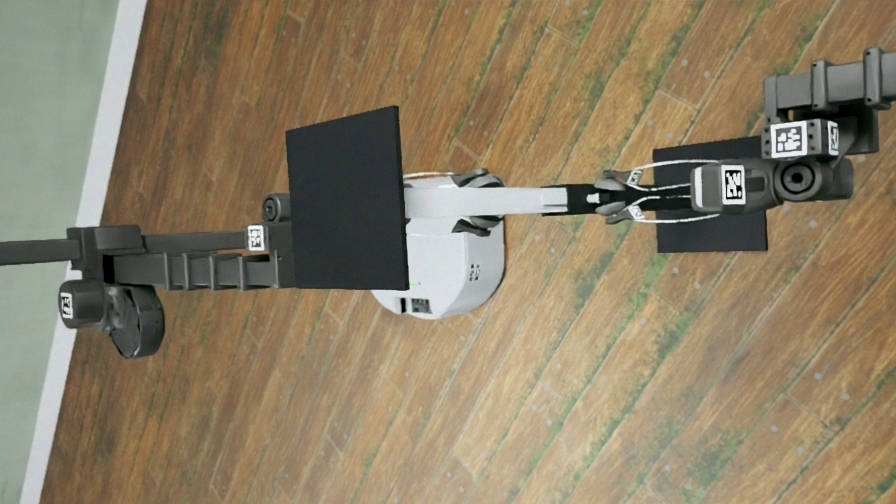

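Request:
execute_actions:
  actions:
    - {"r1":{"joints":{"gripper_m":0.04}},"r2":{"joints":{"lift_m":0.550}}}
  cameras: []

Request:
execute_actions:
  actions:
    - {"r1":{"joints":{"arm_m":0.122,"lift_m":0.339}}}
  cameras: []

Request:
execute_actions:
  actions:
    - {"r1":{"joints":{"gripper_m":-0.089}}}
  cameras: []

Request:
execute_actions:
  actions:
    - {"r1":{"joints":{"arm_m":0.114}}}
  cameras: []

Request:
execute_actions:
  actions:
    - {"r2":{"joints":{"lift_m":0.562}}}
  cameras: ["r1_head_camera"]

Scene clock: 42.87 s.
r1.base_odometry: x=+2.621 y=-0.956 heading=-0.350 (m, m, rad; r1's odometry frame)
r1.turned_by_wheels: +0.000 (rad since the last result)
r1.turned_by_imu: +0.000 (rad since the last result)
r1.base_tilt: forward=-0.5 right=+0.2 (deg)
r1.lidar_m: 2.63 2.06 2.02 2.16 3.22 3.21 3.42 2.78 2.73 0.54 4.35 5.60
r1.head_depth_mm: 2623 2487 2002 1696 1450 1278 1139 / 2773 2541 2034 1677 1469 1285 - / 2927 2566 680 817 1415 1282 1118 / 2920 1222 688 1538 1496 1294 1160 / 3164 2460 2106 1676 1504 1317 1168 / 3404 2687 2133 1783 1519 1323 1174 / 3619 2723 2169 1784 1519 1332 1184
r1.base_status: not commanded
r1.joint_positions: lift_m=+0.342 arm_m=+0.110 wrist_yaw_rad=+0.002 wrist_pitch_rad=-0.025 wrist_roll_rad=-0.008 gripper_m=+0.040 head_pan_rad=-1.563 head_tilt_rad=-0.790
r1.joint_status: all done
r1.motor_effort: left_wheel=+1(1) right_wheel=-1(0) lift_m=+24(24) arm_m=-4(8) wrist_yaw_rad=-2(3) wrist_pitch_rad=+14(15) wrist_roll_rad=+0(0) gripper_m=+0(92) head_pan_rad=-2(2) head_tilt_rad=-7(6) (%)
r1.hand_pose: x=-0.0209 y=-0.5110 z=+0.4504 quat_wxyz=(+0.710, +0.010, -0.704, -0.008) (m; r1's base frame)
r1.wrist_depth_mm: - - - 182 - - - / - - - 187 - - - / - - - 191 - - - / - - - 192 - - - / - - - 194 - - - / 951 973 757 205 - 994 - / 709 734 739 217 771 767 776
r2.base_odometry: x=-4.107 y=+0.584 heading=+3.109 (m, m, rad; r2's odometry frame)
r2.turned_by_wheels: +0.000 (rad since the last result)
r2.turned_by_imu: -0.001 (rad since the last result)
r2.base_tilt: forward=+0.6 right=+0.2 (deg)
r2.lidar_m: 2.27 1.77 1.74 1.86 2.74 4.86 3.90 3.04 2.99 0.61 3.88 3.80
r2.head_depth_mm: 2814 2739 2137 1752 1481 1281 1138 / 2987 2785 2075 1757 1557 1271 1127 / 3174 2816 736 1682 - 1273 1142 / 3306 1379 743 1570 1508 1308 1152 / 3648 2901 2150 1731 1530 1316 1157 / 3853 2932 2232 1832 1537 1321 1164 / - 2984 2289 1840 1542 1329 1170
r2.base_status: not commanded
r2.joint_positions: lift_m=+0.550 arm_m=+0.222 wrist_yaw_rad=+0.000 wrist_pitch_rad=-0.088 wrist_roll_rad=-0.007 gripper_m=-0.022 head_pan_rad=-1.563 head_tilt_rad=-0.790
r2.joint_status: all done
r2.on_its_own: gripper_m is held at -0.023, not at your -0.030, by its stall guard, which is not easing now
r2.motor_effort: left_wheel=-2(2) right_wheel=+1(2) lift_m=+20(35) arm_m=+0(1) wrist_yaw_rad=+0(2) wrist_pitch_rad=+32(44) wrist_roll_rad=+0(1) gripper_m=-22(23) head_pan_rad=-3(4) head_tilt_rad=-8(7) (%)
r2.hand_pose: x=-0.0215 y=-0.6202 z=+0.6424 quat_wxyz=(+0.709, +0.031, -0.704, -0.031) (m; r2's base frame)
r2.wrist_depth_mm: - - - 136 - - - / - - - 140 - - - / - - - 145 - - - / - - 804 151 - - - / - - - 156 - - - / - - - 162 - - - / - - 785 170 - - -
pictures: none
No camera images: the call's "cameras" was empty. Leave "cameras" out to get every camera's image.

Scene clock: 43.73 s.
r1.base_odometry: x=+2.621 y=-0.956 heading=-0.350 (m, m, rad; r1's odometry frame)
r1.turned_by_wheels: +0.000 (rad since the last result)
r1.turned_by_imu: +0.000 (rad since the last result)
r1.base_tilt: forward=-0.5 right=+0.2 (deg)
r1.lidar_m: 2.62 2.05 2.02 2.16 3.23 3.21 3.46 2.78 2.73 0.54 4.40 5.63
r1.head_depth_mm: 2610 2518 2037 1690 1455 1286 1145 / 2776 2540 2033 1677 1464 1301 - / 2951 2565 681 816 1419 1306 1124 / 2893 1232 686 1533 1490 1294 1166 / 3190 2459 2109 1666 1498 1320 1170 / 3412 2651 2134 1772 1507 1326 1168 / 3654 2732 2159 1784 1529 1333 1182
r1.base_status: not commanded
r1.joint_positions: lift_m=+0.339 arm_m=+0.122 wrist_yaw_rad=+0.002 wrist_pitch_rad=-0.025 wrist_roll_rad=-0.008 gripper_m=+0.040 head_pan_rad=-1.563 head_tilt_rad=-0.790
r1.joint_status: all done
r1.motor_effort: left_wheel=+1(1) right_wheel=+0(1) lift_m=+23(17) arm_m=+2(3) wrist_yaw_rad=-2(3) wrist_pitch_rad=+15(15) wrist_roll_rad=+0(0) gripper_m=+1(1) head_pan_rad=-3(2) head_tilt_rad=-7(7) (%)
r1.hand_pose: x=-0.0210 y=-0.5221 z=+0.4475 quat_wxyz=(+0.710, +0.010, -0.704, -0.008) (m; r1's base frame)
r1.wrist_depth_mm: - - - 169 - - - / - - - 177 - - - / - - - 179 - - - / - - - 180 - - - / - - - 159 - - - / 936 928 755 194 - - - / 707 727 733 202 752 753 777
r2.base_odometry: x=-4.107 y=+0.584 heading=+3.109 (m, m, rad; r2's odometry frame)
r2.turned_by_wheels: +0.000 (rad since the last result)
r2.turned_by_imu: +0.000 (rad since the last result)
r2.base_tilt: forward=+0.7 right=+0.4 (deg)
r2.lidar_m: 2.27 1.77 1.75 1.87 2.74 4.88 3.91 3.04 2.99 0.61 3.86 3.81
r2.head_depth_mm: 2818 2722 2131 1740 1479 1287 1145 / 2998 2761 2081 1768 1571 1265 1128 / 3189 2792 735 1681 - 1277 1141 / 3339 1389 743 1571 1507 1306 1143 / 3646 2896 2137 1723 1523 1306 1154 / 3883 2919 2241 1810 1537 1326 1159 / - 2983 2287 1849 1543 1340 1167
r2.base_status: not commanded
r2.joint_positions: lift_m=+0.550 arm_m=+0.222 wrist_yaw_rad=+0.000 wrist_pitch_rad=-0.088 wrist_roll_rad=-0.007 gripper_m=-0.022 head_pan_rad=-1.563 head_tilt_rad=-0.790
r2.joint_status: not commanded
r2.on_its_own: gripper_m is held at -0.023, not at your -0.030, by its stall guard, which is not easing now
r2.motor_effort: left_wheel=-2(2) right_wheel=+2(2) lift_m=+20(20) arm_m=-1(1) wrist_yaw_rad=+1(1) wrist_pitch_rad=+32(32) wrist_roll_rad=+0(1) gripper_m=-24(24) head_pan_rad=-2(4) head_tilt_rad=-7(7) (%)
r2.hand_pose: x=-0.0215 y=-0.6202 z=+0.6424 quat_wxyz=(+0.709, +0.031, -0.704, -0.031) (m; r2's base frame)
r2.wrist_depth_mm: - - - 135 - - - / - - - 140 - - - / - - - 145 - - - / - - 801 151 - - - / - - - 156 - - - / - - - 161 - - - / - - 806 169 - - -
pictures: none
No camera images: the call's "cameras" was empty. Leave "cameras" out to get every camera's image.

Scene clock: 46.13 s.
r1.base_odometry: x=+2.621 y=-0.956 heading=-0.350 (m, m, rad; r1's odometry frame)
r1.turned_by_wheels: +0.000 (rad since the last result)
r1.turned_by_imu: +0.000 (rad since the last result)
r1.base_tilt: forward=-0.5 right=+0.2 (deg)
r1.lidar_m: 2.62 2.05 2.02 2.16 3.24 3.21 3.46 2.78 2.74 0.54 4.39 5.60
r1.head_depth_mm: 2618 2479 2009 1696 1458 1282 1144 / 2738 2538 2017 1677 1466 1300 - / 2931 2560 680 819 1416 1293 1126 / 2904 1223 686 1544 1478 1291 1164 / 3233 2464 2116 1680 1504 1310 1164 / 3438 2662 2135 1762 1510 1321 1169 / 3652 2699 2147 1781 1521 1333 1183
r1.base_status: not commanded
r1.joint_positions: lift_m=+0.339 arm_m=+0.122 wrist_yaw_rad=+0.000 wrist_pitch_rad=-0.027 wrist_roll_rad=-0.008 gripper_m=-0.086 head_pan_rad=-1.563 head_tilt_rad=-0.790
r1.joint_status: all done
r1.on_its_own: gripper_m is held at -0.085, not at your -0.089, by its stall guard, which is still easing
r1.motor_effort: left_wheel=+1(2) right_wheel=-2(2) lift_m=+24(24) arm_m=-2(3) wrist_yaw_rad=+0(9) wrist_pitch_rad=+16(17) wrist_roll_rad=+0(0) gripper_m=-6(100) head_pan_rad=-2(3) head_tilt_rad=-6(6) (%)
r1.hand_pose: x=-0.0214 y=-0.5226 z=+0.4468 quat_wxyz=(+0.710, +0.010, -0.704, -0.010) (m; r1's base frame)
r1.wrist_depth_mm: - - - 170 - - - / - - - 173 - - - / - - - 178 - - - / - - - 179 - - - / - - - 147 - - - / 906 930 828 193 976 - - / 711 721 735 204 755 774 775
r2.base_odometry: x=-4.107 y=+0.584 heading=+3.109 (m, m, rad; r2's odometry frame)
r2.turned_by_wheels: +0.000 (rad since the last result)
r2.turned_by_imu: -0.001 (rad since the last result)
r2.base_tilt: forward=+0.7 right=+0.4 (deg)
r2.lidar_m: 2.28 1.78 1.74 1.86 2.74 4.85 3.92 3.02 2.99 0.61 3.88 3.79
r2.head_depth_mm: 2816 2760 2146 1734 1483 1279 1146 / 2993 2805 2090 1759 1556 1264 1130 / 3204 2825 733 1680 - 1270 1144 / 3338 1389 745 1592 1515 1307 1149 / 3625 2902 2144 1720 1525 1310 1156 / 3842 2924 2249 1829 1530 1320 1158 / - 2998 2282 1839 1547 1328 1166
r2.base_status: not commanded
r2.joint_positions: lift_m=+0.550 arm_m=+0.222 wrist_yaw_rad=+0.000 wrist_pitch_rad=-0.088 wrist_roll_rad=-0.007 gripper_m=-0.022 head_pan_rad=-1.563 head_tilt_rad=-0.790
r2.joint_status: not commanded
r2.on_its_own: gripper_m is held at -0.023, not at your -0.030, by its stall guard, which is not easing now
r2.motor_effort: left_wheel=-2(2) right_wheel=+2(1) lift_m=+20(20) arm_m=+0(1) wrist_yaw_rad=+1(1) wrist_pitch_rad=+32(32) wrist_roll_rad=+0(0) gripper_m=-23(23) head_pan_rad=-4(3) head_tilt_rad=-7(7) (%)
r2.hand_pose: x=-0.0215 y=-0.6202 z=+0.6424 quat_wxyz=(+0.709, +0.031, -0.704, -0.031) (m; r2's base frame)
r2.wrist_depth_mm: - - - 135 - - - / - - - 140 - - - / - - - 145 - - - / - - 801 151 - - - / - - - 156 - - - / - - - 162 - - - / - - 797 169 - - -
pictures: none
No camera images: the call's "cameras" was empty. Leave "cameras" out to get every camera's image.

Scene clock: 46.93 s.
r1.base_odometry: x=+2.621 y=-0.956 heading=-0.350 (m, m, rad; r1's odometry frame)
r1.turned_by_wheels: +0.000 (rad since the last result)
r1.turned_by_imu: +0.000 (rad since the last result)
r1.base_tilt: forward=-0.4 right=+0.2 (deg)
r1.lidar_m: 2.61 2.05 2.02 2.16 3.21 3.21 3.46 2.79 2.74 0.54 4.38 5.59
r1.head_depth_mm: 2606 2504 2018 1687 1451 1280 1145 / 2777 2534 2025 1672 1468 1284 - / 2951 2546 680 816 1434 1277 1118 / 2933 1222 686 1536 1488 1292 1165 / 3200 2451 2109 1676 1498 1312 1167 / 3445 2664 2136 1775 1513 1323 1174 / 3602 2718 2144 1778 1530 1329 1189
r1.base_status: not commanded
r1.joint_positions: lift_m=+0.339 arm_m=+0.116 wrist_yaw_rad=+0.002 wrist_pitch_rad=-0.027 wrist_roll_rad=-0.008 gripper_m=-0.079 head_pan_rad=-1.563 head_tilt_rad=-0.790
r1.joint_status: all done
r1.on_its_own: gripper_m is held at -0.080, not at your -0.089, by its stall guard, which is still easing
r1.motor_effort: left_wheel=+2(2) right_wheel=-3(3) lift_m=+24(24) arm_m=-14(16) wrist_yaw_rad=-3(3) wrist_pitch_rad=+16(16) wrist_roll_rad=+0(0) gripper_m=-32(48) head_pan_rad=-3(2) head_tilt_rad=-6(6) (%)
r1.hand_pose: x=-0.0209 y=-0.5160 z=+0.4468 quat_wxyz=(+0.710, +0.011, -0.704, -0.009) (m; r1's base frame)
r1.wrist_depth_mm: - - - 175 - - - / - - - 181 - - - / - - - 184 - - - / - - - 185 - - - / - - - 150 - - - / 936 919 845 200 - - - / 719 727 735 685 751 779 774
r2.base_odometry: x=-4.107 y=+0.584 heading=+3.109 (m, m, rad; r2's odometry frame)
r2.turned_by_wheels: +0.000 (rad since the last result)
r2.turned_by_imu: +0.000 (rad since the last result)
r2.base_tilt: forward=+0.6 right=+0.5 (deg)
r2.lidar_m: 2.28 1.78 1.75 1.86 2.74 4.88 3.90 3.03 2.98 0.61 3.88 3.80
r2.head_depth_mm: 2819 2721 2144 1747 1484 1285 1147 / 3007 2810 2071 1758 1566 1276 1132 / 3217 2804 736 1685 - 1279 1139 / 3341 1382 743 1599 1519 1313 1150 / 3630 2889 2145 1727 1530 1314 1156 / 3814 2944 2253 1822 1531 1320 1159 / - 2977 2262 1836 1541 1332 1164
r2.base_status: not commanded
r2.joint_positions: lift_m=+0.550 arm_m=+0.222 wrist_yaw_rad=+0.000 wrist_pitch_rad=-0.088 wrist_roll_rad=-0.007 gripper_m=-0.022 head_pan_rad=-1.563 head_tilt_rad=-0.790
r2.joint_status: not commanded
r2.on_its_own: gripper_m is held at -0.023, not at your -0.030, by its stall guard, which is not easing now
r2.motor_effort: left_wheel=-2(2) right_wheel=+2(2) lift_m=+19(20) arm_m=+0(0) wrist_yaw_rad=-1(0) wrist_pitch_rad=+32(32) wrist_roll_rad=+0(0) gripper_m=-24(23) head_pan_rad=-2(4) head_tilt_rad=-7(7) (%)
r2.hand_pose: x=-0.0215 y=-0.6202 z=+0.6424 quat_wxyz=(+0.709, +0.031, -0.704, -0.031) (m; r2's base frame)
r2.wrist_depth_mm: - - - 135 - - - / - - - 140 - - - / - - - 145 - - - / - - 798 150 - - - / - - - 156 - - - / - - - 162 - - - / - - 783 170 - - -
pictures: none
No camera images: the call's "cameras" was empty. Leave "cameras" out to get every camera's image.

Scene clock: 47.70 s.
r1.base_odometry: x=+2.621 y=-0.956 heading=-0.350 (m, m, rad; r1's odometry frame)
r1.turned_by_wheels: +0.000 (rad since the last result)
r1.turned_by_imu: +0.000 (rad since the last result)
r1.base_tilt: forward=-0.4 right=+0.2 (deg)
r1.lidar_m: 2.62 2.05 2.02 2.17 3.24 3.20 3.45 2.79 2.74 0.54 4.35 5.59
r1.head_depth_mm: 2602 2501 2025 1698 1451 1286 1145 / 2755 2519 1983 1701 1474 1289 - / 2926 2569 665 818 1436 1280 1124 / 2934 1143 673 1536 1490 1290 1159 / 3182 2455 2101 1673 1511 1318 1170 / 3446 2680 2106 1768 1513 1322 1175 / 3586 2693 2138 1786 1528 1337 1180
r1.base_status: not commanded
r1.joint_positions: lift_m=+0.339 arm_m=+0.116 wrist_yaw_rad=+0.002 wrist_pitch_rad=-0.027 wrist_roll_rad=-0.008 gripper_m=-0.074 head_pan_rad=-1.563 head_tilt_rad=-0.790
r1.joint_status: not commanded
r1.on_its_own: gripper_m is held at -0.076, not at your -0.089, by its stall guard, which is still easing
r1.motor_effort: left_wheel=+2(2) right_wheel=-3(3) lift_m=+24(25) arm_m=-13(14) wrist_yaw_rad=-2(2) wrist_pitch_rad=+16(16) wrist_roll_rad=+0(0) gripper_m=-41(46) head_pan_rad=+0(1) head_tilt_rad=-7(6) (%)
r1.hand_pose: x=-0.0209 y=-0.5160 z=+0.4468 quat_wxyz=(+0.710, +0.011, -0.704, -0.009) (m; r1's base frame)
r1.wrist_depth_mm: - - - 176 - - - / - - - 181 - - - / - - - 184 - - - / - - - 185 - - - / - - - 149 - - - / 929 929 857 200 999 - - / 694 730 733 679 748 782 764
r2.base_odometry: x=-4.107 y=+0.584 heading=+3.109 (m, m, rad; r2's odometry frame)
r2.turned_by_wheels: +0.000 (rad since the last result)
r2.turned_by_imu: +0.000 (rad since the last result)
r2.base_tilt: forward=+0.7 right=+0.2 (deg)
r2.lidar_m: 2.27 1.78 1.75 1.86 2.74 4.87 3.91 3.03 2.98 0.61 3.87 3.80
r2.head_depth_mm: 2821 2722 2134 1743 1484 1291 1144 / 3002 2768 2082 1766 1560 1267 1133 / 3211 2798 720 1687 - 1276 1139 / 3316 1388 750 1596 1509 1314 1146 / 3625 2858 2149 1717 1518 1309 1155 / 3843 2954 2234 1818 1534 1323 1162 / - 2946 2279 1843 1545 1330 1169
r2.base_status: not commanded
r2.joint_positions: lift_m=+0.561 arm_m=+0.222 wrist_yaw_rad=+0.000 wrist_pitch_rad=-0.097 wrist_roll_rad=-0.007 gripper_m=-0.022 head_pan_rad=-1.563 head_tilt_rad=-0.790
r2.joint_status: all done
r2.on_its_own: gripper_m is held at -0.023, not at your -0.030, by its stall guard, which is not easing now; wrist_pitch_rad is at rest, and its effort (+35) is outside its rest range (-20 to +32)
r2.motor_effort: left_wheel=-2(2) right_wheel=+2(1) lift_m=+36(36) arm_m=-1(1) wrist_yaw_rad=+0(1) wrist_pitch_rad=+35(37) wrist_roll_rad=+1(0) gripper_m=-23(23) head_pan_rad=-3(4) head_tilt_rad=-7(7) (%)
r2.hand_pose: x=-0.0215 y=-0.6198 z=+0.6512 quat_wxyz=(+0.709, +0.035, -0.704, -0.034) (m; r2's base frame)
r2.wrist_depth_mm: - - - 135 - - - / - - - 139 - - - / - - - 144 - - - / - - 788 151 - - - / - - - 156 - - - / - - - 162 - - - / - - 789 170 - - -
pictures: r1_head_camera (sideways: a quarter turn clockwise sets it upright)
Images, in order (width x height): r1_head_camera 896x504.

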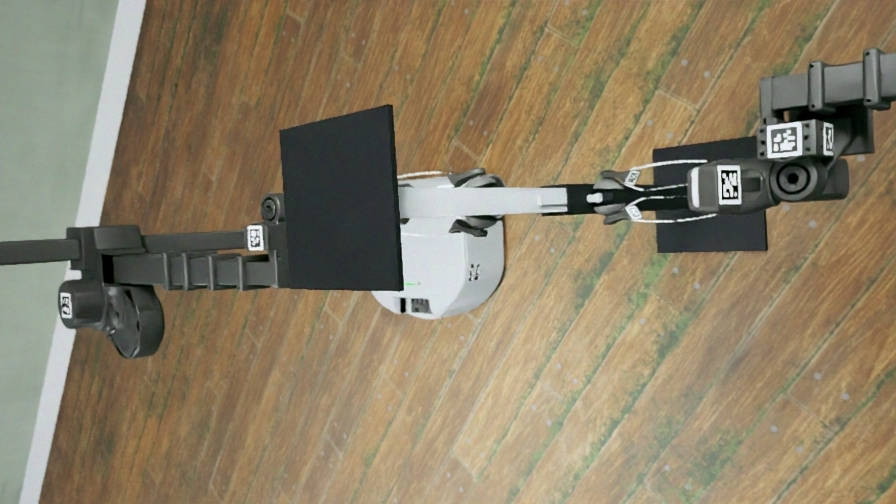

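Request:
execute_actions:
  actions:
    - {"r2":{"joints":{"lift_m":0.625}}}
  cameras: []

Scene clock: 49.23 s.
r1.base_odometry: x=+2.621 y=-0.956 heading=-0.350 (m, m, rad; r1's odometry frame)
r1.turned_by_wheels: +0.000 (rad since the last result)
r1.turned_by_imu: +0.000 (rad since the last result)
r1.base_tilt: forward=-0.5 right=+0.1 (deg)
r1.lidar_m: 2.62 2.05 2.02 2.16 3.23 3.21 3.45 2.78 2.74 0.54 4.38 5.59
r1.head_depth_mm: 2614 2490 2013 1682 1458 1277 1140 / 2744 2534 1927 1708 1462 1283 - / 2923 2538 600 1535 1434 1284 1124 / 1170 937 604 1555 1494 1288 1162 / 1137 2648 2057 1674 1510 1315 1168 / 3418 2653 2121 1769 1515 1321 1177 / 3623 2685 2155 1780 1522 1329 1187
r1.base_status: not commanded
r1.joint_positions: lift_m=+0.339 arm_m=+0.115 wrist_yaw_rad=+0.002 wrist_pitch_rad=-0.027 wrist_roll_rad=-0.008 gripper_m=-0.066 head_pan_rad=-1.563 head_tilt_rad=-0.790
r1.joint_status: not commanded
r1.on_its_own: gripper_m is held at -0.068, not at your -0.089, by its stall guard, which is still easing
r1.motor_effort: left_wheel=+2(2) right_wheel=-3(3) lift_m=+24(24) arm_m=-12(13) wrist_yaw_rad=-3(3) wrist_pitch_rad=+16(16) wrist_roll_rad=+0(0) gripper_m=-40(44) head_pan_rad=-3(3) head_tilt_rad=-5(6) (%)
r1.hand_pose: x=-0.0209 y=-0.5159 z=+0.4468 quat_wxyz=(+0.710, +0.011, -0.704, -0.009) (m; r1's base frame)
r1.wrist_depth_mm: - - - 176 - - - / - - - 183 - - - / - - - 184 - - - / - - - 184 - - - / - - - 149 - - - / 931 957 851 199 - - - / 705 714 722 682 752 756 762
r2.base_odometry: x=-4.107 y=+0.584 heading=+3.109 (m, m, rad; r2's odometry frame)
r2.turned_by_wheels: +0.000 (rad since the last result)
r2.turned_by_imu: +0.000 (rad since the last result)
r2.base_tilt: forward=+0.6 right=+0.4 (deg)
r2.lidar_m: 2.27 1.78 1.74 1.86 2.75 4.87 3.91 3.04 2.99 0.61 3.87 3.81
r2.head_depth_mm: 2818 2745 2123 1752 1504 1302 - / 2989 2774 2078 1764 - 1281 1133 / 3195 2788 712 1725 - 1285 1146 / 3305 1368 1143 1589 1509 1309 1149 / 3626 2885 2139 1727 1526 1314 1152 / 3843 2921 2230 1829 1532 1321 1164 / - 2994 2273 1835 1548 1324 1160
r2.base_status: not commanded
r2.joint_positions: lift_m=+0.624 arm_m=+0.222 wrist_yaw_rad=+0.000 wrist_pitch_rad=-0.098 wrist_roll_rad=-0.007 gripper_m=-0.022 head_pan_rad=-1.563 head_tilt_rad=-0.790
r2.joint_status: all done
r2.on_its_own: gripper_m is held at -0.023, not at your -0.030, by its stall guard, which is not easing now; wrist_pitch_rad is at rest, and its effort (+36) is outside its rest range (-20 to +32)
r2.motor_effort: left_wheel=-2(2) right_wheel=+1(2) lift_m=+36(38) arm_m=+0(1) wrist_yaw_rad=+1(1) wrist_pitch_rad=+36(36) wrist_roll_rad=+0(1) gripper_m=-22(23) head_pan_rad=-3(3) head_tilt_rad=-7(6) (%)
r2.hand_pose: x=-0.0215 y=-0.6197 z=+0.7140 quat_wxyz=(+0.709, +0.035, -0.704, -0.035) (m; r2's base frame)
r2.wrist_depth_mm: - - - 134 - - - / - - - 140 - - - / - - - 145 - - - / - - 831 150 - - - / - - - 156 - - - / - - - 161 - - - / - - 917 170 - - -
pictures: none
No camera images: the call's "cameras" was empty. Leave "cameras" out to get every camera's image.

Request:
execute_actions:
  actions:
    - {"r1":{"joints":{"gripper_m":0.045}}}
  cameras: []

Request:
execute_actions:
  actions:
    - {"r1":{"joints":{"arm_m":0.005}},"r2":{"joints":{"lift_m":0.655}}}
  cameras: ["r1_head_camera"]

Request:
execute_actions:
  actions:
    - {"r2":{"joints":{"lift_m":0.662}}}
  cameras: ["r1_head_camera"]

Scene clock: 51.20 s.
r1.base_odometry: x=+2.621 y=-0.956 heading=-0.350 (m, m, rad; r1's odometry frame)
r1.turned_by_wheels: +0.000 (rad since the last result)
r1.turned_by_imu: +0.000 (rad since the last result)
r1.base_tilt: forward=-0.4 right=+0.2 (deg)
r1.lidar_m: 2.61 2.05 2.02 2.16 3.23 3.20 3.44 2.77 2.73 0.54 4.40 5.61
r1.head_depth_mm: 2578 2517 2006 1683 1449 1277 1146 / 2729 2515 1922 1699 1470 1290 - / 2889 2563 602 1546 1402 1295 1117 / 1178 936 606 1563 1494 1297 1160 / 1143 2622 2053 1665 1501 1313 1171 / 3385 2656 2135 1770 1524 1318 1179 / 3578 2687 2152 1785 1529 1336 1184
r1.base_status: not commanded
r1.joint_positions: lift_m=+0.339 arm_m=+0.114 wrist_yaw_rad=+0.002 wrist_pitch_rad=-0.025 wrist_roll_rad=-0.008 gripper_m=+0.045 head_pan_rad=-1.563 head_tilt_rad=-0.790
r1.joint_status: all done
r1.motor_effort: left_wheel=+1(2) right_wheel=+0(3) lift_m=+24(24) arm_m=-3(12) wrist_yaw_rad=-2(3) wrist_pitch_rad=+15(16) wrist_roll_rad=+0(0) gripper_m=+0(89) head_pan_rad=-3(3) head_tilt_rad=-6(6) (%)
r1.hand_pose: x=-0.0209 y=-0.5148 z=+0.4473 quat_wxyz=(+0.710, +0.010, -0.704, -0.008) (m; r1's base frame)
r1.wrist_depth_mm: - - - 177 - - - / - - - 183 - - - / - - - 188 - - - / - - - 188 - - - / - - - 163 - - - / 920 928 764 201 988 - - / 707 730 719 210 737 759 765
r2.base_odometry: x=-4.107 y=+0.584 heading=+3.109 (m, m, rad; r2's odometry frame)
r2.turned_by_wheels: +0.000 (rad since the last result)
r2.turned_by_imu: -0.001 (rad since the last result)
r2.base_tilt: forward=+0.5 right=+0.2 (deg)
r2.lidar_m: 2.28 1.78 1.75 1.87 2.74 4.86 3.91 3.03 2.99 0.61 3.86 3.80
r2.head_depth_mm: 2774 2752 2139 1740 1505 1305 - / 2980 2749 2087 1765 - 1283 1135 / 3192 2818 712 1729 - 1285 1142 / 3322 1371 1145 1596 1501 1302 1149 / 3613 2905 2143 1732 1525 1318 1156 / 3890 2952 2260 1825 1539 1320 1160 / - 2973 2276 1844 1547 1329 1169
r2.base_status: not commanded
r2.joint_positions: lift_m=+0.624 arm_m=+0.222 wrist_yaw_rad=+0.000 wrist_pitch_rad=-0.098 wrist_roll_rad=-0.007 gripper_m=-0.022 head_pan_rad=-1.563 head_tilt_rad=-0.790
r2.joint_status: not commanded
r2.on_its_own: gripper_m is held at -0.023, not at your -0.030, by its stall guard, which is not easing now; wrist_pitch_rad is at rest, and its effort (+36) is outside its rest range (-20 to +32)
r2.motor_effort: left_wheel=-2(2) right_wheel=+2(2) lift_m=+36(36) arm_m=+0(0) wrist_yaw_rad=+1(1) wrist_pitch_rad=+36(36) wrist_roll_rad=+0(0) gripper_m=-23(23) head_pan_rad=-4(3) head_tilt_rad=-7(6) (%)
r2.hand_pose: x=-0.0215 y=-0.6197 z=+0.7140 quat_wxyz=(+0.709, +0.035, -0.704, -0.035) (m; r2's base frame)
r2.wrist_depth_mm: - - - 135 - - - / - - - 139 - - - / - - - 144 - - - / - - 847 151 - - - / - - - 156 - - - / - - - 162 - - - / - - 912 170 - - -
pictures: none
No camera images: the call's "cameras" was empty. Leave "cameras" out to get every camera's image.

Scene clock: 53.23 s.
r1.base_odometry: x=+2.621 y=-0.956 heading=-0.350 (m, m, rad; r1's odometry frame)
r1.turned_by_wheels: +0.000 (rad since the last result)
r1.turned_by_imu: +0.000 (rad since the last result)
r1.base_tilt: forward=-0.5 right=+0.2 (deg)
r1.lidar_m: 2.62 2.05 2.02 2.16 3.22 3.21 3.42 2.78 2.73 0.54 4.41 5.60
r1.head_depth_mm: 2611 2519 2018 1684 1465 1288 1138 / 2768 2540 1922 1706 1474 1289 1148 / 2929 2564 607 1496 1418 1244 1200 / 1146 850 612 1541 1491 1304 1160 / 1116 2537 2051 1675 1505 1307 1172 / 3405 2691 2130 1767 1510 1320 1179 / 3591 2707 2146 1781 1524 1333 1184
r1.base_status: not commanded
r1.joint_positions: lift_m=+0.339 arm_m=+0.005 wrist_yaw_rad=+0.001 wrist_pitch_rad=-0.025 wrist_roll_rad=-0.008 gripper_m=+0.045 head_pan_rad=-1.563 head_tilt_rad=-0.790
r1.joint_status: all done
r1.motor_effort: left_wheel=+1(1) right_wheel=+0(0) lift_m=+24(25) arm_m=-4(6) wrist_yaw_rad=-1(3) wrist_pitch_rad=+15(15) wrist_roll_rad=+0(0) gripper_m=+0(0) head_pan_rad=-2(3) head_tilt_rad=-6(6) (%)
r1.hand_pose: x=-0.0212 y=-0.4059 z=+0.4473 quat_wxyz=(+0.710, +0.010, -0.704, -0.009) (m; r1's base frame)
r1.wrist_depth_mm: - - - - - - - / - - - - - - - / - - - - - - - / - - - - - - - / - - - 315 - - - / 926 943 874 328 998 998 - / 700 732 746 678 749 766 768
r2.base_odometry: x=-4.107 y=+0.584 heading=+3.109 (m, m, rad; r2's odometry frame)
r2.turned_by_wheels: +0.000 (rad since the last result)
r2.turned_by_imu: +0.000 (rad since the last result)
r2.base_tilt: forward=+0.5 right=+0.4 (deg)
r2.lidar_m: 2.28 1.77 1.75 1.86 2.74 4.86 3.91 3.03 2.98 0.61 3.86 3.80
r2.head_depth_mm: 2824 2725 2125 1752 1491 - - / 3016 2779 2032 1811 - 1276 1134 / 3205 2792 712 1729 - 1283 1139 / 3258 1372 1224 1597 1518 1310 1148 / 3594 2889 2154 1720 1530 1318 1158 / 3867 2903 2246 1830 1531 1320 1160 / - 2993 2248 1846 1549 1330 1165
r2.base_status: not commanded
r2.joint_positions: lift_m=+0.654 arm_m=+0.222 wrist_yaw_rad=+0.000 wrist_pitch_rad=-0.172 wrist_roll_rad=-0.007 gripper_m=-0.022 head_pan_rad=-1.563 head_tilt_rad=-0.790
r2.joint_status: all done
r2.on_its_own: gripper_m is held at -0.023, not at your -0.030, by its stall guard, which is not easing now; wrist_pitch_rad is at rest, and its effort (+63) is outside its rest range (-20 to +32)
r2.motor_effort: left_wheel=-1(2) right_wheel=+1(2) lift_m=+42(41) arm_m=-1(1) wrist_yaw_rad=+1(2) wrist_pitch_rad=+63(63) wrist_roll_rad=+0(0) gripper_m=-22(22) head_pan_rad=-4(3) head_tilt_rad=-7(7) (%)
r2.hand_pose: x=-0.0215 y=-0.6154 z=+0.7251 quat_wxyz=(+0.707, +0.061, -0.702, -0.061) (m; r2's base frame)
r2.wrist_depth_mm: - - - 132 - - - / - - - 138 - - - / - - - 144 - - - / - - 839 153 - - - / - - - 159 - - - / - - - 169 - - - / - - 834 181 - - -
pictures: r1_head_camera (sideways: a quarter turn clockwise sets it upright)
Images, in order (width x height): r1_head_camera 896x504.

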